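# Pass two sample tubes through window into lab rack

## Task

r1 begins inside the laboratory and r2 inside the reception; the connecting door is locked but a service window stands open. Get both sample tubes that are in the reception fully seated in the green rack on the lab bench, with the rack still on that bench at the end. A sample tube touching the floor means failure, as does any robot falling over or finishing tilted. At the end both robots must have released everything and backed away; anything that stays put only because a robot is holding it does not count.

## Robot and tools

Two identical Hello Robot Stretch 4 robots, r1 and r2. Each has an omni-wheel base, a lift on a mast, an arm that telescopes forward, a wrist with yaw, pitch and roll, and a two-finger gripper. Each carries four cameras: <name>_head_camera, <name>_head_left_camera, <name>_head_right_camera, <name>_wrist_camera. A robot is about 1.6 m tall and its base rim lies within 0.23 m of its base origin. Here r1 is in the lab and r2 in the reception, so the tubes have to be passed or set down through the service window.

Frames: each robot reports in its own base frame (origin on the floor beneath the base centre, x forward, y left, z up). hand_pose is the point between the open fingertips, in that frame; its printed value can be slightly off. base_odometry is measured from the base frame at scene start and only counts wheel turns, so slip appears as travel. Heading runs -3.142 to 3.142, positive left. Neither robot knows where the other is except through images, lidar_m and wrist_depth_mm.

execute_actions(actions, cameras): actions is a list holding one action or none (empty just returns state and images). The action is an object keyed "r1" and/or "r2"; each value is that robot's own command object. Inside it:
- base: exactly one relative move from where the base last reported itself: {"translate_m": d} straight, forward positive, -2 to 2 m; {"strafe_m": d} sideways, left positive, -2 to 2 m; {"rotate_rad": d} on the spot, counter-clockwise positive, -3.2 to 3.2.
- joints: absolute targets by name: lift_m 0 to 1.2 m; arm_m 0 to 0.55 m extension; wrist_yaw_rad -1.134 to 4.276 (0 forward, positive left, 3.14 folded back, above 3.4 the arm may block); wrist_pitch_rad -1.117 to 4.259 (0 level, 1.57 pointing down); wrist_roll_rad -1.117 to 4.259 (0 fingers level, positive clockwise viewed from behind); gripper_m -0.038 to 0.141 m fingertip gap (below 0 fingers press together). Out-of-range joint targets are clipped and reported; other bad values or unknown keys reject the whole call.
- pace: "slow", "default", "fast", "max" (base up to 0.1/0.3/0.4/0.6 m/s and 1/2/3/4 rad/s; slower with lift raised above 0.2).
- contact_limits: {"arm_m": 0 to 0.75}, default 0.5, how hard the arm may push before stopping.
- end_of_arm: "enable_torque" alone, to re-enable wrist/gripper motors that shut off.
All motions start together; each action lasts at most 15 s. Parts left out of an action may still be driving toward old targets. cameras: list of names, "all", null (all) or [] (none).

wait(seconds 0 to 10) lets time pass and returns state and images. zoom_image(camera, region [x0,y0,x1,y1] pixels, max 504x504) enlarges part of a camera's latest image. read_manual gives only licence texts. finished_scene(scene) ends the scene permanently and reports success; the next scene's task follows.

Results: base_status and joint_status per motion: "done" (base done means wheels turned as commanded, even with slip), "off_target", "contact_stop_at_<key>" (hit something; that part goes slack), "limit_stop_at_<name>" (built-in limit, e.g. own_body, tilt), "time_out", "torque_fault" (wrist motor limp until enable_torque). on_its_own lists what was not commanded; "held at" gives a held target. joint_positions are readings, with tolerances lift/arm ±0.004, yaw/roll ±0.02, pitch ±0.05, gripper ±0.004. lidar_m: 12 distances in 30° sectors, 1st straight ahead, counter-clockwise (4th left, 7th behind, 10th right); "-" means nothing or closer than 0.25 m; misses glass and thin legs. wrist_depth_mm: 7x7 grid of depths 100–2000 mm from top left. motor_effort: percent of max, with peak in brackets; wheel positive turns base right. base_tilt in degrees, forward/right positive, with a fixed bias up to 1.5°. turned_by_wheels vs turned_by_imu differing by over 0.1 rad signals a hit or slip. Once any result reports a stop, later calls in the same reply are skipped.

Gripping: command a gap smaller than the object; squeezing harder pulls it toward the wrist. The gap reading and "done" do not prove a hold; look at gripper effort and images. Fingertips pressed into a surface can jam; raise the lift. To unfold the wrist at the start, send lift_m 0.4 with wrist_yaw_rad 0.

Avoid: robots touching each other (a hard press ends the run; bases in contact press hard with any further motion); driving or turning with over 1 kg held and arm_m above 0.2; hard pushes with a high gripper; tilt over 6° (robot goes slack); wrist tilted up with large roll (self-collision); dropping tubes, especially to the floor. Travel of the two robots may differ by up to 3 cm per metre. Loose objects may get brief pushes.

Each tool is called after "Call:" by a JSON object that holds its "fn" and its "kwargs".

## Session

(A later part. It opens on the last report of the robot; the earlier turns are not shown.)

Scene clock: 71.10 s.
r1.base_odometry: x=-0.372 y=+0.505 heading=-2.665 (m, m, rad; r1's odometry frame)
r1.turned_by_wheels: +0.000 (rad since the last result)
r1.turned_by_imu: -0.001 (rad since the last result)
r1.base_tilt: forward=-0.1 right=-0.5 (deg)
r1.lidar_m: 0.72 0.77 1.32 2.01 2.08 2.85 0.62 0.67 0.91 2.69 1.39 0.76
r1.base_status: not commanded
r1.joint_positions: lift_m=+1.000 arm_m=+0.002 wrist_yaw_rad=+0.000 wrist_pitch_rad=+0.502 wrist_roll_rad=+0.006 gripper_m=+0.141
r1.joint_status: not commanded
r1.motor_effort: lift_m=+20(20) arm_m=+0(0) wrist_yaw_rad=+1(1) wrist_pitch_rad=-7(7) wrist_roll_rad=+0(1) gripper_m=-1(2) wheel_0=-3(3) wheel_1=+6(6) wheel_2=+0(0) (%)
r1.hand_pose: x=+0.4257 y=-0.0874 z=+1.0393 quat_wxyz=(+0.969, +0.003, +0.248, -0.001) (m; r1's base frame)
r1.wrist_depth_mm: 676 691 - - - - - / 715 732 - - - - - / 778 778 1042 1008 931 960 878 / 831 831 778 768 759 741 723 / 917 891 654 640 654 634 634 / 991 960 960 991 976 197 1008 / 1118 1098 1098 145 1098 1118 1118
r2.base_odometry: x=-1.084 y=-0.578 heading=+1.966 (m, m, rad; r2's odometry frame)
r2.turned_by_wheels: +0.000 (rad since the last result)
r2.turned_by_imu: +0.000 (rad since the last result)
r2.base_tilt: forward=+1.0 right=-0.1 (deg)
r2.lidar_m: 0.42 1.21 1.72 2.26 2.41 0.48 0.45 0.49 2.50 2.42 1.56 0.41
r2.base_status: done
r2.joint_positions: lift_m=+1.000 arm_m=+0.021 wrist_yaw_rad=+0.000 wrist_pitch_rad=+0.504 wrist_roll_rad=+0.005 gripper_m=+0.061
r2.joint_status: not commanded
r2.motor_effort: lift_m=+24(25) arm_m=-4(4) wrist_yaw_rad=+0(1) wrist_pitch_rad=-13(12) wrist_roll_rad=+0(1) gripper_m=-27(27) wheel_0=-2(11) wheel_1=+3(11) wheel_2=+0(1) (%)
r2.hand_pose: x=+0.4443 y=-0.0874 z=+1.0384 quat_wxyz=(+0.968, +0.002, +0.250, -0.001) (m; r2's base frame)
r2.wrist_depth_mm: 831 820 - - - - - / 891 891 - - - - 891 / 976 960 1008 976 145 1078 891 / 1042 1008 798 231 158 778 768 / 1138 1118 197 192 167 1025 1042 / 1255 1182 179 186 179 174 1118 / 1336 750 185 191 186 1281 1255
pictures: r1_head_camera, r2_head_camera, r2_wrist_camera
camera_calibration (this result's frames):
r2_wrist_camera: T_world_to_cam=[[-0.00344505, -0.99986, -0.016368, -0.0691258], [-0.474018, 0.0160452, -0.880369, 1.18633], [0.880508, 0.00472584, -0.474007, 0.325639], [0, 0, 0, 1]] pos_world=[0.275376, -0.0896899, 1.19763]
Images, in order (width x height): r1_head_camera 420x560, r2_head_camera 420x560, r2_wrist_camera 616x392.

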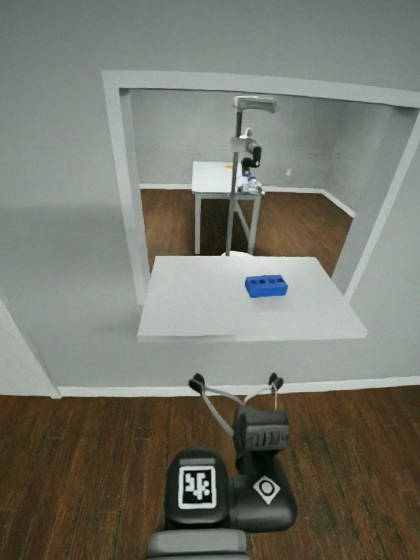

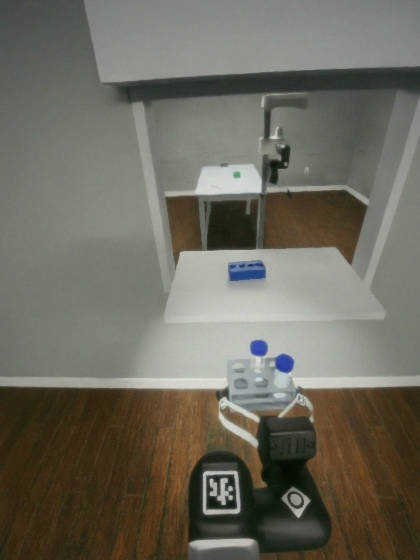

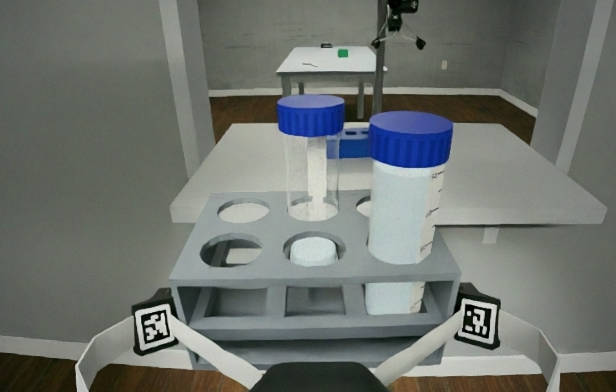

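Call:
{"fn": "execute_actions", "kwargs": {"actions": [{"r2":{"base":{"strafe_m":-0.22},"pace":"slow"}}], "cameras": []}}

Call:
{"fn": "execute_actions", "kwargs": {"actions": [{"r2":{"base":{"translate_m":0.4},"joints":{"arm_m":0.4},"pace":"slow"}}], "cameras": []}}

Call:
{"fn": "execute_actions", "kwargs": {"actions": [{"r2":{"joints":{"lift_m":0.895},"pace":"slow"},"r1":{"joints":{"lift_m":0.95}}}], "cameras": ["r2_head_camera","r2_wrist_camera","r1_head_camera","r1_wrist_camera"]}}

Scene clock: 78.73 s.
r1.base_odometry: x=-0.372 y=+0.505 heading=-2.665 (m, m, rad; r1's odometry frame)
r1.turned_by_wheels: +0.000 (rad since the last result)
r1.turned_by_imu: -0.002 (rad since the last result)
r1.base_tilt: forward=+0.0 right=-0.3 (deg)
r1.lidar_m: 0.72 0.77 1.31 2.01 2.09 2.83 0.62 0.66 0.89 2.70 1.36 0.76
r1.base_status: not commanded
r1.joint_positions: lift_m=+1.000 arm_m=+0.002 wrist_yaw_rad=+0.000 wrist_pitch_rad=+0.502 wrist_roll_rad=+0.006 gripper_m=+0.141
r1.joint_status: not commanded
r1.motor_effort: lift_m=+20(20) arm_m=+0(0) wrist_yaw_rad=+1(1) wrist_pitch_rad=-7(7) wrist_roll_rad=+0(0) gripper_m=+0(0) wheel_0=-3(3) wheel_1=+6(6) wheel_2=+0(0) (%)
r1.hand_pose: x=+0.4257 y=-0.0874 z=+1.0393 quat_wxyz=(+0.969, +0.003, +0.248, -0.001) (m; r1's base frame)
r1.wrist_depth_mm: 668 691 - - - - - / 723 732 - - - - - / 778 778 1042 1025 931 960 891 / 842 831 788 768 750 741 723 / 917 878 647 640 647 640 634 / 991 976 960 991 976 197 1008 / 1118 1078 1118 145 1098 1118 1118
r2.base_odometry: x=-0.882 y=-0.493 heading=+1.966 (m, m, rad; r2's odometry frame)
r2.turned_by_wheels: +0.000 (rad since the last result)
r2.turned_by_imu: -0.002 (rad since the last result)
r2.base_tilt: forward=+0.9 right=+0.0 (deg)
r2.lidar_m: 0.43 0.95 1.71 2.50 0.63 0.47 0.46 0.50 2.21 2.19 1.53 0.42
r2.base_status: done
r2.joint_positions: lift_m=+1.000 arm_m=+0.021 wrist_yaw_rad=+0.000 wrist_pitch_rad=+0.504 wrist_roll_rad=+0.005 gripper_m=+0.061
r2.joint_status: not commanded
r2.motor_effort: lift_m=+24(24) arm_m=-4(5) wrist_yaw_rad=+0(0) wrist_pitch_rad=-11(11) wrist_roll_rad=-2(1) gripper_m=-25(24) wheel_0=+4(7) wheel_1=-6(8) wheel_2=+0(2) (%)
r2.hand_pose: x=+0.4443 y=-0.0874 z=+1.0384 quat_wxyz=(+0.968, +0.002, +0.250, -0.001) (m; r2's base frame)
r2.wrist_depth_mm: 820 - - - - 831 768 / 878 - - - - 831 831 / 946 1025 1160 960 146 917 891 / 1042 831 759 230 158 831 946 / 1138 1098 196 195 167 1025 1025 / 1255 1160 180 186 178 174 1138 / 1366 741 185 191 187 1205 1255
pictures: none
No camera images: the call's "cameras" was empty. Leave "cameras" out to get every camera's image.

Scene clock: 84.03 s.
r1.base_odometry: x=-0.372 y=+0.505 heading=-2.665 (m, m, rad; r1's odometry frame)
r1.turned_by_wheels: +0.000 (rad since the last result)
r1.turned_by_imu: -0.001 (rad since the last result)
r1.base_tilt: forward=-0.2 right=-0.3 (deg)
r1.lidar_m: 0.73 0.78 1.33 1.99 2.07 2.83 0.63 0.68 0.94 2.70 1.39 0.76
r1.base_status: not commanded
r1.joint_positions: lift_m=+1.000 arm_m=+0.002 wrist_yaw_rad=+0.000 wrist_pitch_rad=+0.502 wrist_roll_rad=+0.006 gripper_m=+0.141
r1.joint_status: not commanded
r1.motor_effort: lift_m=+20(20) arm_m=+0(0) wrist_yaw_rad=+0(1) wrist_pitch_rad=-7(7) wrist_roll_rad=+0(1) gripper_m=-1(0) wheel_0=-3(3) wheel_1=+6(6) wheel_2=+0(0) (%)
r1.hand_pose: x=+0.4257 y=-0.0874 z=+1.0393 quat_wxyz=(+0.969, +0.003, +0.248, -0.001) (m; r1's base frame)
r1.wrist_depth_mm: 676 691 - - - - - / 723 732 - - - - - / 768 778 1060 1008 931 960 891 / 842 820 788 768 750 741 723 / 904 878 647 640 654 627 634 / 1008 960 976 976 976 197 1008 / 1118 1098 1118 145 1098 1118 1118
r2.base_odometry: x=-1.036 y=-0.125 heading=+1.967 (m, m, rad; r2's odometry frame)
r2.turned_by_wheels: +0.001 (rad since the last result)
r2.turned_by_imu: -0.002 (rad since the last result)
r2.base_tilt: forward=+1.0 right=-0.2 (deg)
r2.lidar_m: 0.50 0.55 1.10 2.48 2.62 0.88 0.85 3.08 2.28 2.24 1.01 0.54
r2.base_status: done
r2.joint_positions: lift_m=+1.000 arm_m=+0.399 wrist_yaw_rad=+0.000 wrist_pitch_rad=+0.504 wrist_roll_rad=+0.005 gripper_m=+0.061
r2.joint_status: all done
r2.motor_effort: lift_m=+24(25) arm_m=+5(7) wrist_yaw_rad=+0(0) wrist_pitch_rad=-12(12) wrist_roll_rad=-1(0) gripper_m=-27(26) wheel_0=+4(7) wheel_1=+5(8) wheel_2=-2(9) (%)
r2.hand_pose: x=+0.8226 y=-0.0874 z=+1.0384 quat_wxyz=(+0.968, +0.002, +0.250, -0.001) (m; r2's base frame)
r2.wrist_depth_mm: - - - - - - - / - - - - - - - / - - - 1366 147 - - / - - - 230 159 - - / - - 197 193 167 1921 1921 / 508 492 180 186 178 174 492 / 445 267 186 191 186 413 413
pictures: none
No camera images: the call's "cameras" was empty. Leave "cameras" out to get every camera's image.

Scene clock: 85.77 s.
r1.base_odometry: x=-0.372 y=+0.505 heading=-2.665 (m, m, rad; r1's odometry frame)
r1.turned_by_wheels: +0.000 (rad since the last result)
r1.turned_by_imu: +0.000 (rad since the last result)
r1.base_tilt: forward=-0.2 right=-0.4 (deg)
r1.lidar_m: 0.70 0.76 1.31 2.01 2.08 2.82 0.63 0.65 0.90 2.72 1.37 0.75
r1.base_status: not commanded
r1.joint_positions: lift_m=+0.950 arm_m=+0.002 wrist_yaw_rad=+0.000 wrist_pitch_rad=+0.502 wrist_roll_rad=+0.006 gripper_m=+0.141
r1.joint_status: all done
r1.motor_effort: lift_m=+16(24) arm_m=-1(0) wrist_yaw_rad=+1(0) wrist_pitch_rad=-7(7) wrist_roll_rad=+0(0) gripper_m=+0(1) wheel_0=-3(3) wheel_1=+6(6) wheel_2=+0(0) (%)
r1.hand_pose: x=+0.4257 y=-0.0874 z=+0.9896 quat_wxyz=(+0.969, +0.003, +0.248, -0.001) (m; r1's base frame)
r1.wrist_depth_mm: 676 691 - - - - - / 723 732 - - 1060 - - / 778 778 904 891 788 788 820 / 842 809 683 661 647 640 627 / 917 917 917 917 917 904 917 / 1008 976 976 991 960 198 1008 / 1118 1078 1118 145 1098 1098 1118
r2.base_odometry: x=-1.036 y=-0.125 heading=+1.967 (m, m, rad; r2's odometry frame)
r2.turned_by_wheels: +0.000 (rad since the last result)
r2.turned_by_imu: +0.000 (rad since the last result)
r2.base_tilt: forward=+0.9 right=-0.2 (deg)
r2.lidar_m: 0.50 0.54 1.11 2.49 2.60 0.88 0.84 3.05 2.27 2.20 0.99 0.52
r2.base_status: not commanded
r2.joint_positions: lift_m=+0.895 arm_m=+0.399 wrist_yaw_rad=+0.000 wrist_pitch_rad=+0.504 wrist_roll_rad=+0.005 gripper_m=+0.061
r2.joint_status: all done
r2.motor_effort: lift_m=+16(23) arm_m=+5(5) wrist_yaw_rad=+0(0) wrist_pitch_rad=-11(11) wrist_roll_rad=+0(1) gripper_m=-24(23) wheel_0=+4(4) wheel_1=+5(5) wheel_2=-2(2) (%)
r2.hand_pose: x=+0.8226 y=-0.0874 z=+0.9341 quat_wxyz=(+0.968, +0.002, +0.250, -0.001) (m; r2's base frame)
r2.wrist_depth_mm: - - - - - - - / - - - 1863 - - - / - - - 1366 146 - - / - - - 230 159 - - / 455 449 197 192 168 436 427 / 298 286 180 186 178 174 349 / 256 209 185 191 186 296 -
pictures: r1_head_camera, r1_wrist_camera, r2_head_camera, r2_wrist_camera
camera_calibration (this result's frames):
r1_wrist_camera: T_world_to_cam=[[-0.00965436, -0.998734, -0.0493725, -0.0262658], [-0.490444, 0.0477575, -0.870163, 1.13018], [0.871419, 0.0158136, -0.490284, 0.338924], [0, 0, 0, 1]] pos_world=[0.258691, -0.0855666, 1.14831]
r2_wrist_camera: T_world_to_cam=[[-0.00340614, -0.99986, -0.0163681, -0.069552], [-0.474019, 0.0160268, -0.880369, 1.27384], [0.880508, 0.00476012, -0.474007, -0.0569559], [0, 0, 0, 1]] pos_world=[0.653736, -0.0896867, 1.09331]
Images, in order (width x height): r1_head_camera 420x560, r1_wrist_camera 616x392, r2_head_camera 420x560, r2_wrist_camera 616x392.

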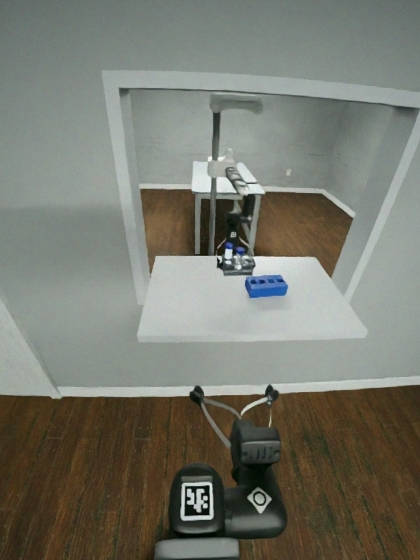

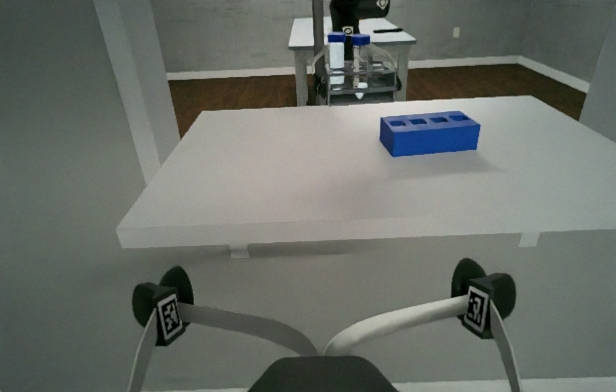

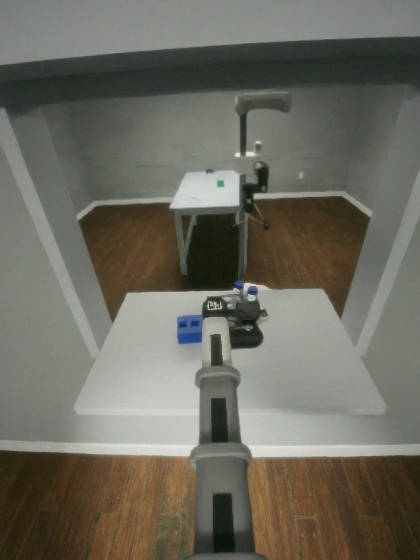

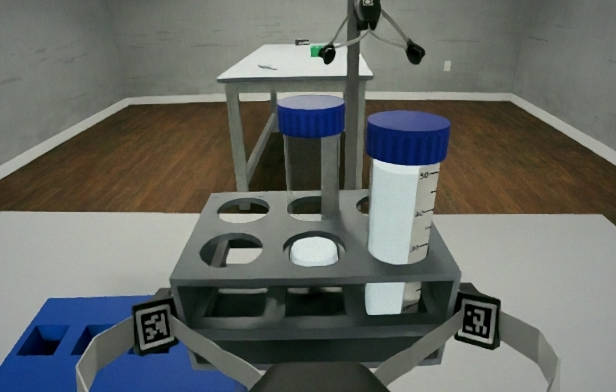

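Call:
{"fn": "execute_actions", "kwargs": {"actions": [{"r2":{"base":{"strafe_m":-0.1},"joints":{"arm_m":0.45},"pace":"slow"},"r1":{"base":{"strafe_m":0.08}}}], "cameras": ["r2_head_camera","r2_wrist_camera","r1_head_camera","r1_wrist_camera"]}}

Scene clock: 91.10 s.
r1.base_odometry: x=-0.336 y=+0.434 heading=-2.665 (m, m, rad; r1's odometry frame)
r1.turned_by_wheels: +0.000 (rad since the last result)
r1.turned_by_imu: -0.001 (rad since the last result)
r1.base_tilt: forward=+0.0 right=-0.4 (deg)
r1.lidar_m: 0.72 1.00 1.28 1.92 1.99 2.73 0.65 0.66 0.93 2.80 1.07 0.75
r1.base_status: done
r1.joint_positions: lift_m=+0.950 arm_m=+0.002 wrist_yaw_rad=+0.000 wrist_pitch_rad=+0.502 wrist_roll_rad=+0.006 gripper_m=+0.141
r1.joint_status: not commanded
r1.motor_effort: lift_m=+17(17) arm_m=+0(0) wrist_yaw_rad=+1(1) wrist_pitch_rad=-7(7) wrist_roll_rad=-1(1) gripper_m=+0(1) wheel_0=-1(11) wheel_1=+4(15) wheel_2=+0(1) (%)
r1.hand_pose: x=+0.4257 y=-0.0874 z=+0.9896 quat_wxyz=(+0.969, +0.003, +0.248, -0.001) (m; r1's base frame)
r1.wrist_depth_mm: 668 668 - - - - - / 723 723 - - - - - / 768 768 854 878 820 778 831 / 842 842 683 668 654 634 627 / 904 917 904 917 917 904 917 / 1008 960 960 976 976 197 1008 / 1098 1078 1098 145 1098 1118 1118
r2.base_odometry: x=-0.944 y=-0.086 heading=+1.967 (m, m, rad; r2's odometry frame)
r2.turned_by_wheels: +0.000 (rad since the last result)
r2.turned_by_imu: -0.001 (rad since the last result)
r2.base_tilt: forward=+1.0 right=-0.1 (deg)
r2.lidar_m: 0.50 0.53 1.10 2.56 2.71 0.89 0.84 2.91 2.17 2.12 1.00 0.54
r2.base_status: done
r2.joint_positions: lift_m=+0.895 arm_m=+0.449 wrist_yaw_rad=+0.000 wrist_pitch_rad=+0.504 wrist_roll_rad=+0.005 gripper_m=+0.061
r2.joint_status: all done
r2.motor_effort: lift_m=+16(16) arm_m=+5(4) wrist_yaw_rad=+0(0) wrist_pitch_rad=-9(11) wrist_roll_rad=+0(2) gripper_m=-25(24) wheel_0=+5(7) wheel_1=-4(8) wheel_2=+0(4) (%)
r2.hand_pose: x=+0.8726 y=-0.0874 z=+0.9341 quat_wxyz=(+0.968, +0.002, +0.250, -0.001) (m; r2's base frame)
r2.wrist_depth_mm: - - - - - - - / - - - 1808 - - - / - - - 1281 145 - - / - - - 231 157 - - / 455 452 197 195 167 442 442 / 368 355 180 186 178 174 353 / 255 222 185 190 186 297 -
pictures: r1_head_camera, r1_wrist_camera, r2_head_camera, r2_wrist_camera
camera_calibration (this result's frames):
r1_wrist_camera: T_world_to_cam=[[-0.0096543, -0.998734, -0.0493725, -0.0262659], [-0.490444, 0.0477574, -0.870163, 1.13018], [0.871419, 0.0158136, -0.490285, 0.338924], [0, 0, 0, 1]] pos_world=[0.258691, -0.0855666, 1.14831]
r2_wrist_camera: T_world_to_cam=[[-0.00340614, -0.99986, -0.0163681, -0.0693818], [-0.474018, 0.0160268, -0.880369, 1.29753], [0.880508, 0.00476013, -0.474007, -0.100963], [0, 0, 0, 1]] pos_world=[0.703715, -0.0896867, 1.09331]
Images, in order (width x height): r1_head_camera 420x560, r1_wrist_camera 616x392, r2_head_camera 420x560, r2_wrist_camera 616x392.

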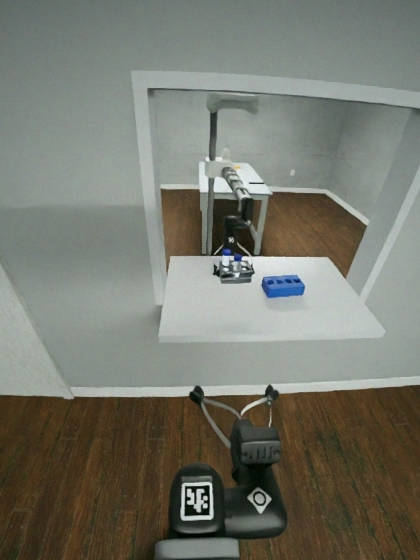

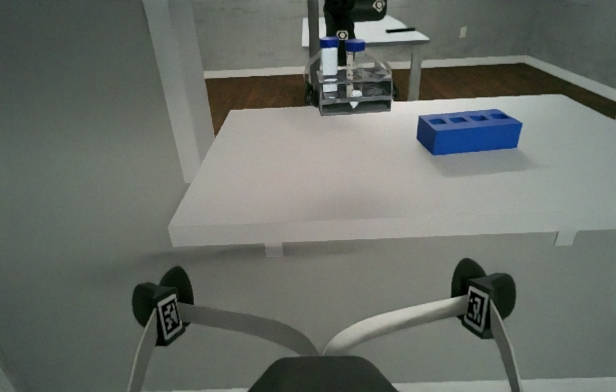

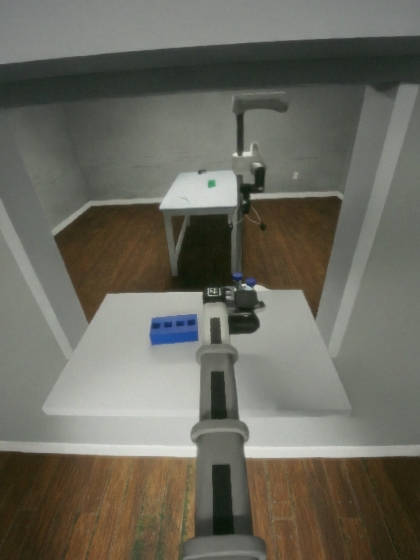

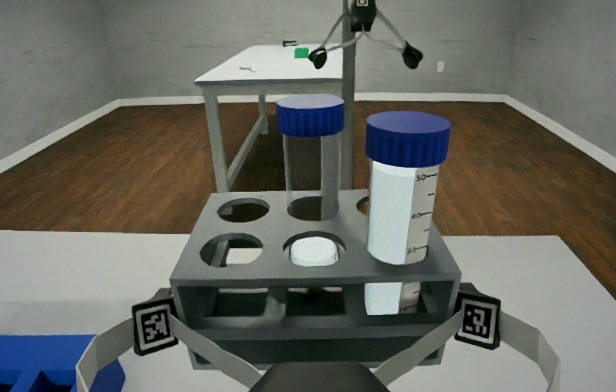

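Call:
{"fn": "execute_actions", "kwargs": {"actions": [{"r2":{"joints":{"arm_m":0.37},"pace":"slow"}}], "cameras": []}}

Call:
{"fn": "execute_actions", "kwargs": {"actions": [{"r2":{"joints":{"lift_m":0.876},"pace":"slow"}}], "cameras": ["r2_head_camera","r1_wrist_camera"]}}

Scene clock: 95.60 s.
r1.base_odometry: x=-0.336 y=+0.434 heading=-2.665 (m, m, rad; r1's odometry frame)
r1.turned_by_wheels: +0.000 (rad since the last result)
r1.turned_by_imu: -0.001 (rad since the last result)
r1.base_tilt: forward=-0.1 right=-0.4 (deg)
r1.lidar_m: 0.71 0.99 1.28 1.93 2.01 2.74 0.65 0.67 0.92 2.80 1.10 0.77
r1.base_status: not commanded
r1.joint_positions: lift_m=+0.950 arm_m=+0.002 wrist_yaw_rad=+0.000 wrist_pitch_rad=+0.502 wrist_roll_rad=+0.006 gripper_m=+0.141
r1.joint_status: not commanded
r1.motor_effort: lift_m=+16(16) arm_m=+0(0) wrist_yaw_rad=+1(0) wrist_pitch_rad=-7(7) wrist_roll_rad=-1(0) gripper_m=-1(2) wheel_0=-1(1) wheel_1=+4(4) wheel_2=+0(0) (%)
r1.hand_pose: x=+0.4257 y=-0.0874 z=+0.9896 quat_wxyz=(+0.969, +0.003, +0.248, -0.001) (m; r1's base frame)
r1.wrist_depth_mm: 676 676 - - - - - / 723 723 - - - - - / 768 768 842 891 831 778 820 / 842 842 683 668 654 640 627 / 917 904 917 904 917 904 931 / 991 976 976 991 960 197 991 / 1098 1078 1118 145 1098 1118 1138
r2.base_odometry: x=-0.944 y=-0.086 heading=+1.967 (m, m, rad; r2's odometry frame)
r2.turned_by_wheels: +0.000 (rad since the last result)
r2.turned_by_imu: -0.001 (rad since the last result)
r2.base_tilt: forward=+0.9 right=-0.1 (deg)
r2.lidar_m: 0.51 0.55 1.08 2.57 2.72 0.89 0.84 2.95 2.19 2.12 1.01 0.51
r2.base_status: not commanded
r2.joint_positions: lift_m=+0.895 arm_m=+0.371 wrist_yaw_rad=+0.000 wrist_pitch_rad=+0.504 wrist_roll_rad=+0.005 gripper_m=+0.061
r2.joint_status: all done
r2.motor_effort: lift_m=+16(16) arm_m=-5(1) wrist_yaw_rad=+0(0) wrist_pitch_rad=-11(11) wrist_roll_rad=-1(3) gripper_m=-25(28) wheel_0=+5(5) wheel_1=-4(4) wheel_2=+0(0) (%)
r2.hand_pose: x=+0.7943 y=-0.0874 z=+0.9341 quat_wxyz=(+0.968, +0.002, +0.250, -0.001) (m; r2's base frame)
r2.wrist_depth_mm: - - - - - - - / - - - 1808 - - - / - - - 1366 146 - - / - - 549 231 159 - - / 452 455 197 194 167 439 455 / 307 289 180 186 178 174 351 / 263 224 185 191 186 297 -
pictures: none
No camera images: the call's "cameras" was empty. Leave "cameras" out to get every camera's image.

Scene clock: 96.50 s.
r1.base_odometry: x=-0.336 y=+0.434 heading=-2.665 (m, m, rad; r1's odometry frame)
r1.turned_by_wheels: +0.000 (rad since the last result)
r1.turned_by_imu: +0.000 (rad since the last result)
r1.base_tilt: forward=-0.2 right=-0.4 (deg)
r1.lidar_m: 0.73 0.98 1.27 1.92 1.98 2.71 0.64 0.67 0.93 2.79 1.06 0.77
r1.base_status: not commanded
r1.joint_positions: lift_m=+0.950 arm_m=+0.002 wrist_yaw_rad=+0.000 wrist_pitch_rad=+0.502 wrist_roll_rad=+0.006 gripper_m=+0.141
r1.joint_status: not commanded
r1.motor_effort: lift_m=+16(16) arm_m=+0(0) wrist_yaw_rad=+0(1) wrist_pitch_rad=-7(7) wrist_roll_rad=+1(1) gripper_m=+0(0) wheel_0=-1(1) wheel_1=+4(4) wheel_2=+0(0) (%)
r1.hand_pose: x=+0.4257 y=-0.0874 z=+0.9896 quat_wxyz=(+0.969, +0.003, +0.248, -0.001) (m; r1's base frame)
r1.wrist_depth_mm: 676 676 - - - - - / 723 715 - - - - - / 778 778 854 878 820 778 820 / 831 831 683 668 654 634 634 / 904 917 917 917 917 904 917 / 1008 976 976 991 976 197 1008 / 1098 1078 1118 145 1098 1118 1118
r2.base_odometry: x=-0.944 y=-0.086 heading=+1.967 (m, m, rad; r2's odometry frame)
r2.turned_by_wheels: +0.000 (rad since the last result)
r2.turned_by_imu: +0.000 (rad since the last result)
r2.base_tilt: forward=+0.9 right=-0.3 (deg)
r2.lidar_m: 0.48 0.55 1.10 2.57 2.73 0.86 0.84 2.94 2.20 2.12 1.02 0.53
r2.base_status: not commanded
r2.joint_positions: lift_m=+0.876 arm_m=+0.371 wrist_yaw_rad=+0.000 wrist_pitch_rad=+0.504 wrist_roll_rad=+0.005 gripper_m=+0.061
r2.joint_status: all done
r2.motor_effort: lift_m=+16(17) arm_m=-5(5) wrist_yaw_rad=+0(0) wrist_pitch_rad=-11(12) wrist_roll_rad=-1(1) gripper_m=-26(22) wheel_0=+5(5) wheel_1=-4(4) wheel_2=+0(0) (%)
r2.hand_pose: x=+0.7943 y=-0.0874 z=+0.9151 quat_wxyz=(+0.968, +0.002, +0.250, -0.001) (m; r2's base frame)
r2.wrist_depth_mm: - - - - - - - / - - - 1808 - - - / - - - 1397 146 - - / 554 549 517 230 159 521 - / 424 421 197 194 167 404 402 / 271 260 180 186 178 174 327 / 256 224 185 191 186 274 -
pictures: r1_wrist_camera, r2_head_camera
camera_calibration (this result's frames):
r1_wrist_camera: T_world_to_cam=[[-0.00965434, -0.998734, -0.0493724, -0.0262659], [-0.490444, 0.0477574, -0.870163, 1.13018], [0.871419, 0.0158136, -0.490284, 0.338924], [0, 0, 0, 1]] pos_world=[0.258691, -0.0855666, 1.14831]
Images, in order (width x height): r1_wrist_camera 616x392, r2_head_camera 420x560.

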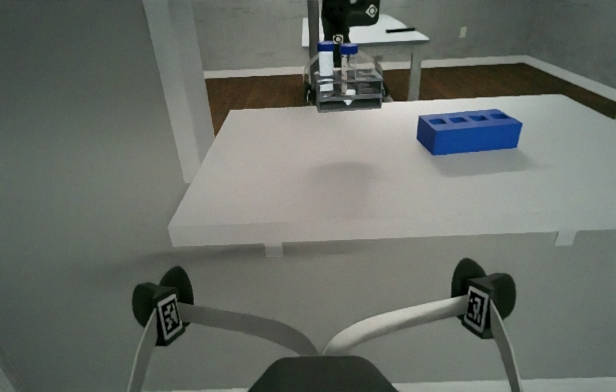

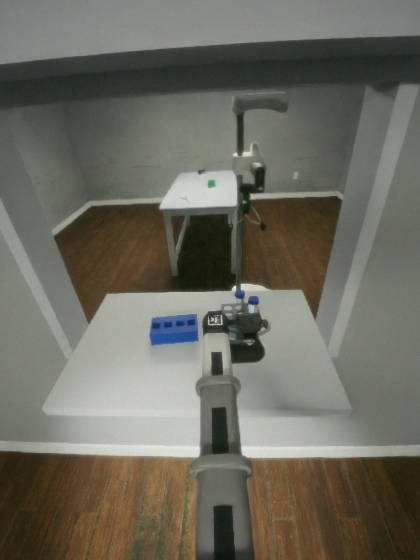

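Call:
{"fn": "execute_actions", "kwargs": {"actions": [{"r2":{"joints":{"lift_m":0.822},"pace":"slow"}}], "cameras": ["r2_wrist_camera","r1_wrist_camera"]}}

Scene clock: 101.27 s.
r1.base_odometry: x=-0.336 y=+0.434 heading=-2.665 (m, m, rad; r1's odometry frame)
r1.turned_by_wheels: +0.000 (rad since the last result)
r1.turned_by_imu: -0.001 (rad since the last result)
r1.base_tilt: forward=+0.0 right=-0.4 (deg)
r1.lidar_m: 0.72 0.99 1.29 1.92 2.00 2.74 0.64 0.67 0.93 2.79 1.08 0.77
r1.base_status: not commanded
r1.joint_positions: lift_m=+0.950 arm_m=+0.002 wrist_yaw_rad=+0.000 wrist_pitch_rad=+0.502 wrist_roll_rad=+0.006 gripper_m=+0.141
r1.joint_status: not commanded
r1.motor_effort: lift_m=+16(16) arm_m=+0(0) wrist_yaw_rad=+1(1) wrist_pitch_rad=-7(6) wrist_roll_rad=+0(0) gripper_m=+0(1) wheel_0=-1(1) wheel_1=+4(4) wheel_2=+0(0) (%)
r1.hand_pose: x=+0.4257 y=-0.0874 z=+0.9896 quat_wxyz=(+0.969, +0.003, +0.248, -0.001) (m; r1's base frame)
r1.wrist_depth_mm: 676 676 - - - - - / 723 723 - - - - - / 778 768 842 842 831 778 820 / 842 842 683 661 654 640 627 / 917 917 917 917 917 891 917 / 991 960 960 991 960 197 1008 / 1118 1098 1118 145 1078 1118 1118
r2.base_odometry: x=-0.944 y=-0.086 heading=+1.967 (m, m, rad; r2's odometry frame)
r2.turned_by_wheels: +0.000 (rad since the last result)
r2.turned_by_imu: -0.001 (rad since the last result)
r2.base_tilt: forward=+0.9 right=-0.1 (deg)
r2.lidar_m: 0.50 0.54 1.10 2.58 2.72 0.88 0.84 2.94 2.18 2.14 1.02 0.52
r2.base_status: not commanded
r2.joint_positions: lift_m=+0.822 arm_m=+0.371 wrist_yaw_rad=+0.000 wrist_pitch_rad=+0.504 wrist_roll_rad=+0.005 gripper_m=+0.061
r2.joint_status: all done
r2.motor_effort: lift_m=+16(15) arm_m=-5(5) wrist_yaw_rad=-1(0) wrist_pitch_rad=-11(11) wrist_roll_rad=-1(0) gripper_m=-26(27) wheel_0=+5(5) wheel_1=-4(4) wheel_2=+1(0) (%)
r2.hand_pose: x=+0.7943 y=-0.0874 z=+0.8611 quat_wxyz=(+0.968, +0.002, +0.250, -0.001) (m; r2's base frame)
r2.wrist_depth_mm: - - - - - - - / - - - 1808 - - - / - - - 504 146 - - / 433 433 402 232 160 407 404 / 244 304 197 194 167 317 312 / 236 248 180 186 178 174 256 / 229 198 186 190 187 216 -
pictures: r1_wrist_camera, r2_wrist_camera
camera_calibration (this result's frames):
r1_wrist_camera: T_world_to_cam=[[-0.00965429, -0.998734, -0.0493723, -0.026266], [-0.490444, 0.0477573, -0.870163, 1.13018], [0.871419, 0.0158136, -0.490284, 0.338924], [0, 0, 0, 1]] pos_world=[0.258691, -0.0855666, 1.14831]
r2_wrist_camera: T_world_to_cam=[[-0.00340609, -0.99986, -0.0163681, -0.0708433], [-0.474018, 0.0160268, -0.880369, 1.19615], [0.880508, 0.00476016, -0.474007, -0.0666245], [0, 0, 0, 1]] pos_world=[0.625421, -0.0896867, 1.02032]
Images, in order (width x height): r1_wrist_camera 616x392, r2_wrist_camera 616x392.

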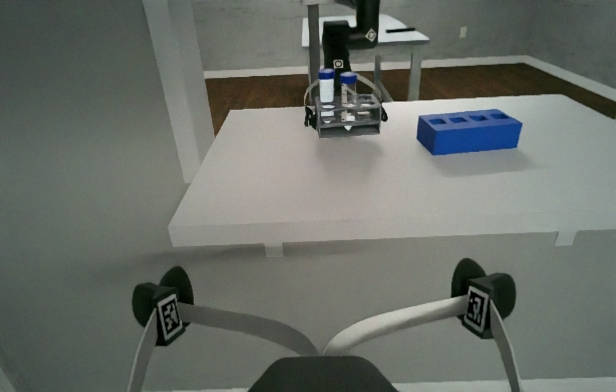

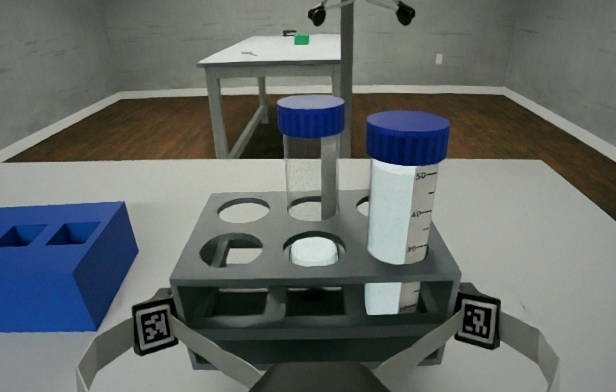

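Call:
{"fn": "execute_actions", "kwargs": {"actions": [{"r2":{"joints":{"arm_m":0.45},"pace":"slow"}}], "cameras": []}}

Call:
{"fn": "execute_actions", "kwargs": {"actions": [{"r2":{"joints":{"lift_m":0.812},"pace":"slow"}}], "cameras": ["r2_wrist_camera","r1_wrist_camera"]}}

Scene clock: 106.77 s.
r1.base_odometry: x=-0.336 y=+0.434 heading=-2.665 (m, m, rad; r1's odometry frame)
r1.turned_by_wheels: +0.000 (rad since the last result)
r1.turned_by_imu: -0.001 (rad since the last result)
r1.base_tilt: forward=+0.0 right=-0.3 (deg)
r1.lidar_m: 0.73 0.99 1.29 1.92 2.01 2.73 0.64 0.68 0.89 2.80 1.07 0.75
r1.base_status: not commanded
r1.joint_positions: lift_m=+0.950 arm_m=+0.002 wrist_yaw_rad=+0.000 wrist_pitch_rad=+0.502 wrist_roll_rad=+0.006 gripper_m=+0.141
r1.joint_status: not commanded
r1.motor_effort: lift_m=+16(17) arm_m=+0(0) wrist_yaw_rad=+1(0) wrist_pitch_rad=-7(7) wrist_roll_rad=+1(1) gripper_m=+1(1) wheel_0=-1(1) wheel_1=+4(4) wheel_2=+0(0) (%)
r1.hand_pose: x=+0.4257 y=-0.0874 z=+0.9896 quat_wxyz=(+0.969, +0.003, +0.248, -0.001) (m; r1's base frame)
r1.wrist_depth_mm: 676 668 - - - - - / 723 723 - - - - - / 778 778 854 778 778 778 820 / 842 831 683 661 654 640 627 / 917 904 917 917 931 904 917 / 1008 960 976 991 976 198 1008 / 1118 1078 1118 145 1078 1118 1118
r2.base_odometry: x=-0.944 y=-0.086 heading=+1.967 (m, m, rad; r2's odometry frame)
r2.turned_by_wheels: +0.000 (rad since the last result)
r2.turned_by_imu: -0.001 (rad since the last result)
r2.base_tilt: forward=+0.9 right=-0.2 (deg)
r2.lidar_m: 0.50 0.53 1.11 2.56 2.68 0.85 0.84 2.94 2.18 2.11 1.03 0.54
r2.base_status: not commanded
r2.joint_positions: lift_m=+0.822 arm_m=+0.449 wrist_yaw_rad=+0.000 wrist_pitch_rad=+0.504 wrist_roll_rad=+0.005 gripper_m=+0.061
r2.joint_status: all done
r2.motor_effort: lift_m=+16(16) arm_m=+5(6) wrist_yaw_rad=+0(0) wrist_pitch_rad=-12(10) wrist_roll_rad=+1(2) gripper_m=-25(27) wheel_0=+5(5) wheel_1=-4(4) wheel_2=+0(0) (%)
r2.hand_pose: x=+0.8726 y=-0.0874 z=+0.8611 quat_wxyz=(+0.968, +0.002, +0.250, -0.001) (m; r2's base frame)
r2.wrist_depth_mm: - - - - - - - / - - - 1708 - - - / - - - 1281 146 - - / 433 427 404 232 159 410 404 / 332 330 196 195 167 317 314 / 214 255 180 187 178 174 255 / 207 198 185 191 186 216 -
pictures: none
No camera images: the call's "cameras" was empty. Leave "cameras" out to get every camera's image.

Scene clock: 107.50 s.
r1.base_odometry: x=-0.336 y=+0.434 heading=-2.665 (m, m, rad; r1's odometry frame)
r1.turned_by_wheels: +0.000 (rad since the last result)
r1.turned_by_imu: +0.000 (rad since the last result)
r1.base_tilt: forward=-0.1 right=-0.5 (deg)
r1.lidar_m: 0.73 0.96 1.28 1.91 1.98 2.73 0.65 0.65 0.91 2.78 1.09 0.76
r1.base_status: not commanded
r1.joint_positions: lift_m=+0.950 arm_m=+0.002 wrist_yaw_rad=+0.000 wrist_pitch_rad=+0.502 wrist_roll_rad=+0.006 gripper_m=+0.141
r1.joint_status: not commanded
r1.motor_effort: lift_m=+16(16) arm_m=+0(0) wrist_yaw_rad=+1(1) wrist_pitch_rad=-7(7) wrist_roll_rad=+3(1) gripper_m=-2(0) wheel_0=-1(1) wheel_1=+4(4) wheel_2=+0(0) (%)
r1.hand_pose: x=+0.4257 y=-0.0874 z=+0.9896 quat_wxyz=(+0.969, +0.003, +0.248, -0.001) (m; r1's base frame)
r1.wrist_depth_mm: 676 676 - - - - - / 723 723 - - - - - / 768 778 854 788 768 778 820 / 831 831 683 668 654 640 627 / 931 917 917 917 917 904 917 / 991 960 960 991 960 197 1025 / 1098 1078 1098 145 1098 1118 1118
r2.base_odometry: x=-0.944 y=-0.086 heading=+1.967 (m, m, rad; r2's odometry frame)
r2.turned_by_wheels: +0.000 (rad since the last result)
r2.turned_by_imu: +0.000 (rad since the last result)
r2.base_tilt: forward=+0.9 right=-0.2 (deg)
r2.lidar_m: 0.49 0.53 1.11 2.57 2.72 0.89 0.85 2.94 2.17 2.13 1.03 0.51
r2.base_status: not commanded
r2.joint_positions: lift_m=+0.812 arm_m=+0.449 wrist_yaw_rad=+0.000 wrist_pitch_rad=+0.504 wrist_roll_rad=+0.005 gripper_m=+0.061
r2.joint_status: all done
r2.motor_effort: lift_m=+16(16) arm_m=+5(5) wrist_yaw_rad=+0(0) wrist_pitch_rad=-11(10) wrist_roll_rad=-1(2) gripper_m=-26(23) wheel_0=+5(5) wheel_1=-4(4) wheel_2=+0(0) (%)
r2.hand_pose: x=+0.8726 y=-0.0874 z=+0.8511 quat_wxyz=(+0.968, +0.002, +0.250, -0.001) (m; r2's base frame)
r2.wrist_depth_mm: - - - - - - - / - - - 1661 - - - / - - - 1308 146 - - / 410 404 382 230 159 384 384 / 245 312 197 193 167 300 300 / 213 246 179 186 178 174 244 / 205 192 186 191 187 205 -
pictures: r1_wrist_camera, r2_wrist_camera
camera_calibration (this result's frames):
r1_wrist_camera: T_world_to_cam=[[-0.00965423, -0.998734, -0.0493724, -0.0262659], [-0.490444, 0.0477574, -0.870163, 1.13018], [0.871419, 0.0158137, -0.490284, 0.338924], [0, 0, 0, 1]] pos_world=[0.258691, -0.0855666, 1.14831]
r2_wrist_camera: T_world_to_cam=[[-0.00340672, -0.99986, -0.0163681, -0.07074], [-0.474018, 0.016027, -0.880369, 1.22446], [0.880508, 0.00475959, -0.474007, -0.140311], [0, 0, 0, 1]] pos_world=[0.70372, -0.0896867, 1.01031]
Images, in order (width x height): r1_wrist_camera 616x392, r2_wrist_camera 616x392.

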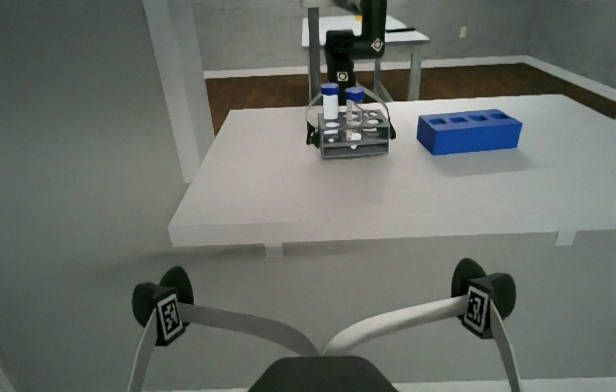

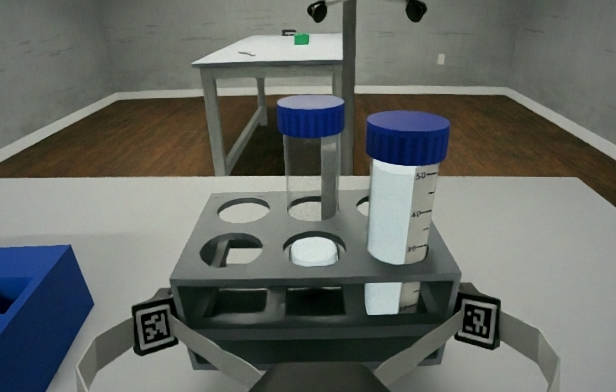

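Call:
{"fn": "execute_actions", "kwargs": {"actions": [{"r2":{"joints":{"lift_m":0.803},"pace":"slow"}}], "cameras": ["r1_wrist_camera"]}}

Scene clock: 110.60 s.
r1.base_odometry: x=-0.336 y=+0.434 heading=-2.665 (m, m, rad; r1's odometry frame)
r1.turned_by_wheels: +0.000 (rad since the last result)
r1.turned_by_imu: -0.001 (rad since the last result)
r1.base_tilt: forward=-0.2 right=-0.3 (deg)
r1.lidar_m: 0.73 0.98 1.27 1.92 2.01 2.73 0.65 0.65 0.91 2.81 1.09 0.75
r1.base_status: not commanded
r1.joint_positions: lift_m=+0.950 arm_m=+0.002 wrist_yaw_rad=+0.000 wrist_pitch_rad=+0.502 wrist_roll_rad=+0.006 gripper_m=+0.141
r1.joint_status: not commanded
r1.motor_effort: lift_m=+16(16) arm_m=+0(0) wrist_yaw_rad=+1(0) wrist_pitch_rad=-6(7) wrist_roll_rad=+2(2) gripper_m=+0(0) wheel_0=-1(1) wheel_1=+4(4) wheel_2=+0(0) (%)
r1.hand_pose: x=+0.4257 y=-0.0874 z=+0.9896 quat_wxyz=(+0.969, +0.003, +0.248, -0.001) (m; r1's base frame)
r1.wrist_depth_mm: 676 676 - - - - - / 723 723 - - - - - / 768 778 842 788 788 778 820 / 831 842 683 668 654 634 627 / 917 917 917 917 904 904 917 / 991 960 976 991 976 197 1008 / 1098 1098 1118 145 1098 1118 1118
r2.base_odometry: x=-0.944 y=-0.086 heading=+1.967 (m, m, rad; r2's odometry frame)
r2.turned_by_wheels: +0.000 (rad since the last result)
r2.turned_by_imu: -0.001 (rad since the last result)
r2.base_tilt: forward=+0.6 right=+0.0 (deg)
r2.lidar_m: 0.49 0.53 1.09 2.57 2.71 0.88 0.82 2.95 2.16 2.13 1.01 0.52
r2.base_status: not commanded
r2.joint_positions: lift_m=+0.803 arm_m=+0.449 wrist_yaw_rad=+0.000 wrist_pitch_rad=+0.504 wrist_roll_rad=+0.005 gripper_m=+0.061
r2.joint_status: all done
r2.motor_effort: lift_m=+16(17) arm_m=+5(5) wrist_yaw_rad=+0(1) wrist_pitch_rad=-12(13) wrist_roll_rad=+0(0) gripper_m=-27(26) wheel_0=+5(6) wheel_1=-4(4) wheel_2=+0(0) (%)
r2.hand_pose: x=+0.8726 y=-0.0874 z=+0.8421 quat_wxyz=(+0.968, +0.002, +0.250, -0.001) (m; r2's base frame)
r2.wrist_depth_mm: - - - - - - - / - - - 1708 - - - / - - - 1255 146 - - / 394 384 364 230 159 368 366 / 230 300 196 191 167 287 285 / 213 233 179 186 177 174 231 / 198 187 186 191 186 194 -
pictures: r1_wrist_camera
camera_calibration (this result's frames):
r1_wrist_camera: T_world_to_cam=[[-0.00965408, -0.998734, -0.0493724, -0.026266], [-0.490444, 0.0477573, -0.870163, 1.13018], [0.871419, 0.0158138, -0.490284, 0.338924], [0, 0, 0, 1]] pos_world=[0.258691, -0.0855666, 1.14831]
Images, in order (width x height): r1_wrist_camera 616x392.

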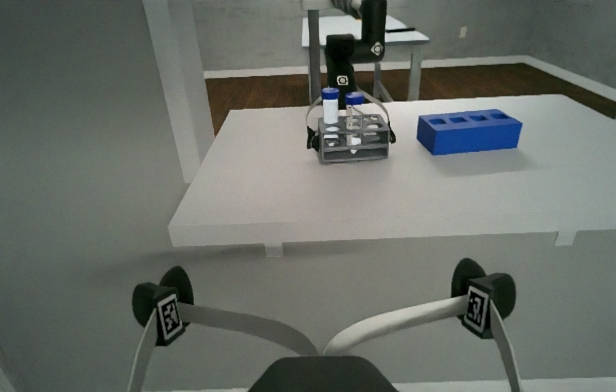

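Call:
{"fn": "execute_actions", "kwargs": {"actions": [{"r2":{"joints":{"lift_m":0.795},"pace":"slow"}}], "cameras": ["r1_wrist_camera"]}}

Scene clock: 114.27 s.
r1.base_odometry: x=-0.336 y=+0.434 heading=-2.665 (m, m, rad; r1's odometry frame)
r1.turned_by_wheels: +0.000 (rad since the last result)
r1.turned_by_imu: -0.001 (rad since the last result)
r1.base_tilt: forward=-0.1 right=-0.3 (deg)
r1.lidar_m: 0.72 0.99 1.25 1.92 2.00 2.75 0.64 0.65 0.92 2.79 1.11 0.76
r1.base_status: not commanded
r1.joint_positions: lift_m=+0.950 arm_m=+0.002 wrist_yaw_rad=+0.000 wrist_pitch_rad=+0.502 wrist_roll_rad=+0.006 gripper_m=+0.141
r1.joint_status: not commanded
r1.motor_effort: lift_m=+17(17) arm_m=+0(1) wrist_yaw_rad=+1(1) wrist_pitch_rad=-6(7) wrist_roll_rad=+1(0) gripper_m=-1(0) wheel_0=-2(1) wheel_1=+4(4) wheel_2=+0(0) (%)
r1.hand_pose: x=+0.4257 y=-0.0874 z=+0.9896 quat_wxyz=(+0.969, +0.003, +0.248, -0.001) (m; r1's base frame)
r1.wrist_depth_mm: 676 676 - - - - - / 723 715 - - - - - / 768 768 854 798 778 778 820 / 842 831 676 668 647 640 627 / 904 917 917 917 917 904 917 / 991 960 960 991 976 198 1008 / 1098 1098 1118 145 1098 1118 1118
r2.base_odometry: x=-0.944 y=-0.086 heading=+1.967 (m, m, rad; r2's odometry frame)
r2.turned_by_wheels: +0.000 (rad since the last result)
r2.turned_by_imu: -0.001 (rad since the last result)
r2.base_tilt: forward=+0.8 right=-0.1 (deg)
r2.lidar_m: 0.51 0.53 1.10 2.57 2.70 0.86 0.85 2.95 2.20 2.12 1.00 0.52
r2.base_status: not commanded
r2.joint_positions: lift_m=+0.795 arm_m=+0.449 wrist_yaw_rad=+0.000 wrist_pitch_rad=+0.504 wrist_roll_rad=+0.005 gripper_m=+0.061
r2.joint_status: all done
r2.motor_effort: lift_m=+16(16) arm_m=+5(5) wrist_yaw_rad=+0(0) wrist_pitch_rad=-12(11) wrist_roll_rad=+2(0) gripper_m=-22(26) wheel_0=+5(5) wheel_1=-4(4) wheel_2=+0(0) (%)
r2.hand_pose: x=+0.8726 y=-0.0874 z=+0.8341 quat_wxyz=(+0.968, +0.002, +0.250, -0.001) (m; r2's base frame)
r2.wrist_depth_mm: - - - - - - - / - - - 1661 - - - / - - - 1281 147 - - / 375 370 349 232 159 351 349 / 220 285 196 195 167 273 271 / 214 223 180 192 177 174 220 / 193 182 185 190 186 186 -
pictures: r1_wrist_camera
camera_calibration (this result's frames):
r1_wrist_camera: T_world_to_cam=[[-0.0096541, -0.998734, -0.0493724, -0.026266], [-0.490444, 0.0477573, -0.870163, 1.13018], [0.871419, 0.0158138, -0.490284, 0.338924], [0, 0, 0, 1]] pos_world=[0.258691, -0.0855666, 1.14831]
Images, in order (width x height): r1_wrist_camera 616x392.

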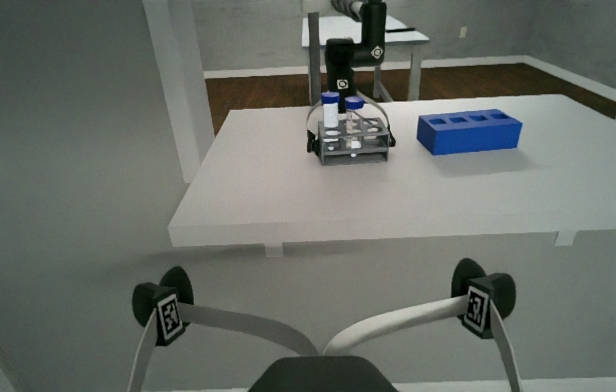

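Call:
{"fn": "execute_actions", "kwargs": {"actions": [{"r2":{"joints":{"lift_m":0.803,"gripper_m":0.141},"pace":"slow"},"r1":{"base":{"translate_m":0.3}}}], "cameras": ["r2_wrist_camera"]}}

Call:
{"fn": "execute_actions", "kwargs": {"actions": [{"r2":{"joints":{"arm_m":0.0},"base":{"translate_m":-0.4}}}], "cameras": ["r1_wrist_camera","r1_head_camera"]}}

Scene clock: 122.67 s.
r1.base_odometry: x=-0.602 y=+0.297 heading=-2.664 (m, m, rad; r1's odometry frame)
r1.turned_by_wheels: +0.001 (rad since the last result)
r1.turned_by_imu: -0.002 (rad since the last result)
r1.base_tilt: forward=-0.2 right=-0.5 (deg)
r1.lidar_m: 0.42 0.45 0.92 1.93 2.01 2.72 0.94 0.97 2.90 2.71 0.62 0.46
r1.base_status: done
r1.joint_positions: lift_m=+0.950 arm_m=+0.002 wrist_yaw_rad=+0.000 wrist_pitch_rad=+0.502 wrist_roll_rad=+0.006 gripper_m=+0.141
r1.joint_status: not commanded
r1.motor_effort: lift_m=+16(17) arm_m=+0(0) wrist_yaw_rad=+1(1) wrist_pitch_rad=-6(6) wrist_roll_rad=+2(1) gripper_m=-1(1) wheel_0=+4(8) wheel_1=+8(13) wheel_2=-2(11) (%)
r1.hand_pose: x=+0.4257 y=-0.0874 z=+0.9896 quat_wxyz=(+0.969, +0.003, +0.248, -0.001) (m; r1's base frame)
r1.wrist_depth_mm: 392 521 - - 778 - - / 418 512 - - 661 - - / 452 504 - 1430 809 - 820 / 492 500 683 640 554 564 530 / 530 530 544 517 484 512 512 / 585 442 421 449 439 198 427 / 647 382 389 145 377 366 368
r2.base_odometry: x=-0.944 y=-0.086 heading=+1.967 (m, m, rad; r2's odometry frame)
r2.turned_by_wheels: +0.000 (rad since the last result)
r2.turned_by_imu: -0.002 (rad since the last result)
r2.base_tilt: forward=+1.0 right=-0.2 (deg)
r2.lidar_m: 0.49 0.56 1.11 2.56 2.70 0.89 0.86 2.93 2.17 2.12 1.02 0.52
r2.base_status: not commanded
r2.joint_positions: lift_m=+0.803 arm_m=+0.449 wrist_yaw_rad=+0.000 wrist_pitch_rad=+0.503 wrist_roll_rad=+0.005 gripper_m=+0.141
r2.joint_status: all done
r2.motor_effort: lift_m=+25(25) arm_m=+5(5) wrist_yaw_rad=+0(0) wrist_pitch_rad=-6(13) wrist_roll_rad=+0(0) gripper_m=+1(24) wheel_0=+5(5) wheel_1=-4(4) wheel_2=+0(0) (%)
r2.hand_pose: x=+0.8729 y=-0.0874 z=+0.8418 quat_wxyz=(+0.969, +0.002, +0.249, -0.001) (m; r2's base frame)
r2.wrist_depth_mm: - - - - - - - / - - - 1708 - - - / - - - 235 179 - - / 397 389 368 253 180 373 368 / 229 300 216 205 186 289 286 / 213 235 202 216 198 208 233 / 200 204 204 147 202 199 202
pictures: r2_wrist_camera
camera_calibration (this result's frames):
r2_wrist_camera: T_world_to_cam=[[-0.0033777, -0.99986, -0.0163744, -0.0709111], [-0.472427, 0.0160275, -0.881224, 1.21574], [0.881363, 0.00475921, -0.472415, -0.147024], [0, 0, 0, 1]] pos_world=[0.703691, -0.0896868, 1.00072]
Images, in order (width x height): r2_wrist_camera 616x392.

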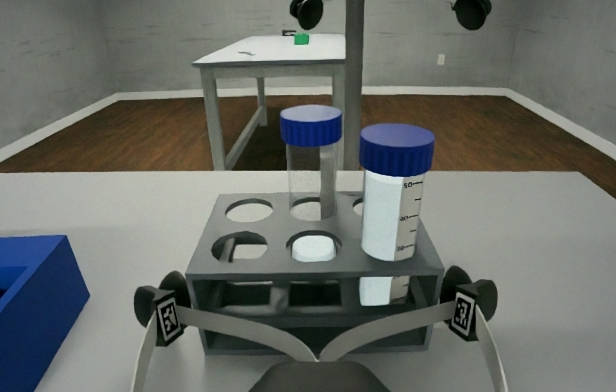

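Scene clock: 125.50 s.
r1.base_odometry: x=-0.602 y=+0.297 heading=-2.664 (m, m, rad; r1's odometry frame)
r1.turned_by_wheels: +0.000 (rad since the last result)
r1.turned_by_imu: -0.001 (rad since the last result)
r1.base_tilt: forward=-0.1 right=-0.2 (deg)
r1.lidar_m: 0.42 0.46 0.93 1.92 2.00 2.73 0.93 0.97 2.91 2.70 0.64 0.45
r1.base_status: not commanded
r1.joint_positions: lift_m=+0.950 arm_m=+0.002 wrist_yaw_rad=+0.000 wrist_pitch_rad=+0.502 wrist_roll_rad=+0.006 gripper_m=+0.141
r1.joint_status: not commanded
r1.motor_effort: lift_m=+16(16) arm_m=+0(0) wrist_yaw_rad=+0(1) wrist_pitch_rad=-6(6) wrist_roll_rad=+1(3) gripper_m=-1(0) wheel_0=+3(3) wheel_1=+8(7) wheel_2=-2(3) (%)
r1.hand_pose: x=+0.4257 y=-0.0874 z=+0.9896 quat_wxyz=(+0.969, +0.003, +0.248, -0.001) (m; r1's base frame)
r1.wrist_depth_mm: 392 517 - - - - - / 418 508 - - - - - / 452 504 - - - - 820 / 488 500 676 634 621 564 525 / 535 530 539 517 484 512 508 / 585 442 424 445 439 197 427 / 647 382 387 145 375 364 368
r2.base_odometry: x=-0.790 y=-0.455 heading=+1.966 (m, m, rad; r2's odometry frame)
r2.turned_by_wheels: +0.000 (rad since the last result)
r2.turned_by_imu: +0.000 (rad since the last result)
r2.base_tilt: forward=+0.9 right=-0.2 (deg)
r2.lidar_m: 0.90 0.96 1.71 2.60 0.62 0.46 0.46 2.91 2.12 2.09 1.50 0.93
r2.base_status: done
r2.joint_positions: lift_m=+0.803 arm_m=+0.001 wrist_yaw_rad=+0.000 wrist_pitch_rad=+0.502 wrist_roll_rad=+0.005 gripper_m=+0.141
r2.joint_status: all done
r2.motor_effort: lift_m=+24(25) arm_m=-5(6) wrist_yaw_rad=+1(1) wrist_pitch_rad=-6(6) wrist_roll_rad=-1(1) gripper_m=-2(1) wheel_0=-4(8) wheel_1=-3(9) wheel_2=+1(11) (%)
r2.hand_pose: x=+0.4246 y=-0.0875 z=+0.8420 quat_wxyz=(+0.969, +0.002, +0.248, -0.001) (m; r2's base frame)
r2.wrist_depth_mm: 854 - - - - 798 798 / 891 991 904 904 878 842 854 / 960 960 931 904 931 917 878 / 1060 1025 1025 1008 1008 976 960 / 1160 1118 1118 1078 1078 1042 1042 / 1255 1160 1182 1182 1138 207 1160 / 1160 1138 1160 147 1138 1118 1138
pictures: r1_head_camera, r1_wrist_camera
camera_calibration (this result's frames):
r1_wrist_camera: T_world_to_cam=[[-0.0096542, -0.998734, -0.0493724, -0.026266], [-0.490444, 0.0477573, -0.870163, 1.13018], [0.871419, 0.0158137, -0.490284, 0.338924], [0, 0, 0, 1]] pos_world=[0.258691, -0.0855666, 1.14831]
Images, in order (width x height): r1_head_camera 420x560, r1_wrist_camera 616x392.

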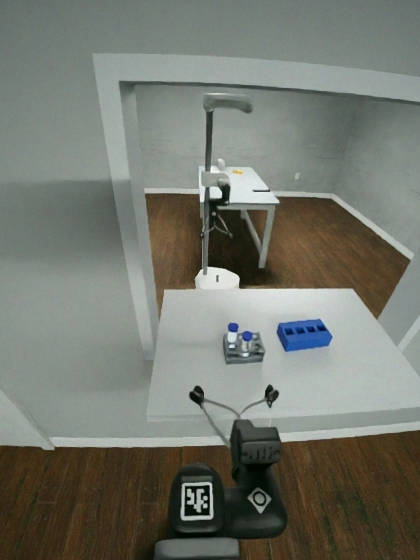

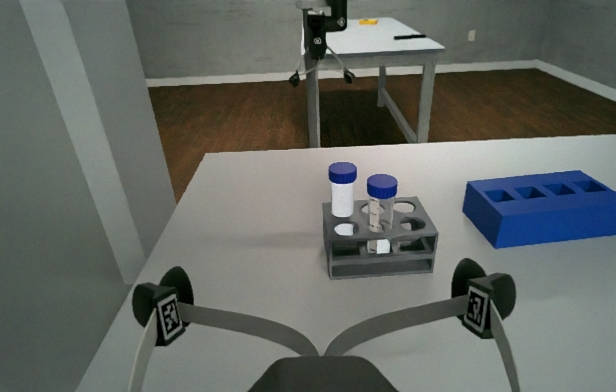

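Call:
{"fn": "execute_actions", "kwargs": {"actions": [{"r1":{"base":{"strafe_m":-0.047},"joints":{"lift_m":0.812,"arm_m":0.14},"pace":"slow"}}], "cameras": ["r1_wrist_camera"]}}

Scene clock: 132.10 s.
r1.base_odometry: x=-0.624 y=+0.338 heading=-2.664 (m, m, rad; r1's odometry frame)
r1.turned_by_wheels: +0.000 (rad since the last result)
r1.turned_by_imu: -0.002 (rad since the last result)
r1.base_tilt: forward=-0.2 right=-0.4 (deg)
r1.lidar_m: 0.43 0.44 0.93 1.98 2.05 2.80 0.93 0.98 2.87 2.73 0.65 0.46
r1.base_status: done
r1.joint_positions: lift_m=+0.812 arm_m=+0.138 wrist_yaw_rad=+0.000 wrist_pitch_rad=+0.502 wrist_roll_rad=+0.006 gripper_m=+0.141
r1.joint_status: all done
r1.motor_effort: lift_m=+16(14) arm_m=+9(10) wrist_yaw_rad=+1(0) wrist_pitch_rad=-7(6) wrist_roll_rad=+1(1) gripper_m=-1(2) wheel_0=+5(9) wheel_1=-8(10) wheel_2=+0(1) (%)
r1.hand_pose: x=+0.5623 y=-0.0874 z=+0.8516 quat_wxyz=(+0.969, +0.003, +0.248, -0.001) (m; r1's base frame)
r1.wrist_depth_mm: - - - 1983 - - - / 413 - - 1576 - - - / 410 544 530 309 469 459 366 / 387 399 392 294 301 355 330 / 325 319 314 294 291 298 294 / 268 249 246 257 255 197 248 / 229 221 224 145 218 211 214
r2.base_odometry: x=-0.790 y=-0.455 heading=+1.966 (m, m, rad; r2's odometry frame)
r2.turned_by_wheels: +0.000 (rad since the last result)
r2.turned_by_imu: -0.002 (rad since the last result)
r2.base_tilt: forward=+0.8 right=-0.1 (deg)
r2.lidar_m: 0.90 0.96 1.66 2.59 0.65 0.47 0.46 2.90 2.13 2.10 1.49 0.92
r2.base_status: not commanded
r2.joint_positions: lift_m=+0.803 arm_m=+0.001 wrist_yaw_rad=+0.000 wrist_pitch_rad=+0.502 wrist_roll_rad=+0.005 gripper_m=+0.141
r2.joint_status: not commanded
r2.motor_effort: lift_m=+25(24) arm_m=-5(4) wrist_yaw_rad=+0(0) wrist_pitch_rad=-5(6) wrist_roll_rad=-1(2) gripper_m=+0(1) wheel_0=-4(4) wheel_1=-3(3) wheel_2=+2(1) (%)
r2.hand_pose: x=+0.4246 y=-0.0875 z=+0.8420 quat_wxyz=(+0.969, +0.002, +0.248, -0.001) (m; r2's base frame)
r2.wrist_depth_mm: 854 - - - - 798 798 / 891 991 904 891 891 842 842 / 960 960 931 931 917 891 904 / 1042 1008 1025 991 976 991 960 / 1138 1138 1098 1098 1078 1042 1042 / 1255 1182 1182 1160 1160 208 1160 / 1182 1138 1160 147 1138 1118 1118
pictures: r1_wrist_camera
camera_calibration (this result's frames):
r1_wrist_camera: T_world_to_cam=[[-0.00965831, -0.998734, -0.0493724, -0.0317591], [-0.490444, 0.0477594, -0.870163, 1.07707], [0.871419, 0.0158101, -0.490284, 0.152301], [0, 0, 0, 1]] pos_world=[0.395218, -0.085567, 1.01033]
Images, in order (width x height): r1_wrist_camera 616x392.

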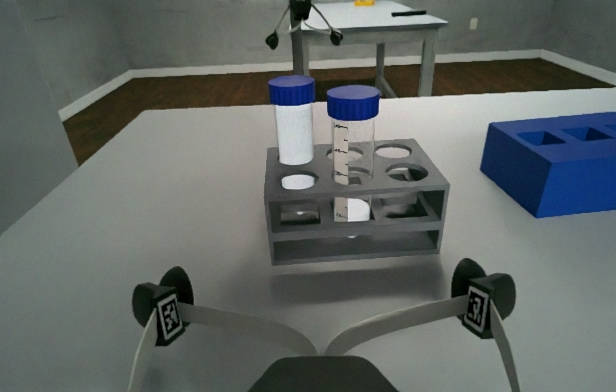

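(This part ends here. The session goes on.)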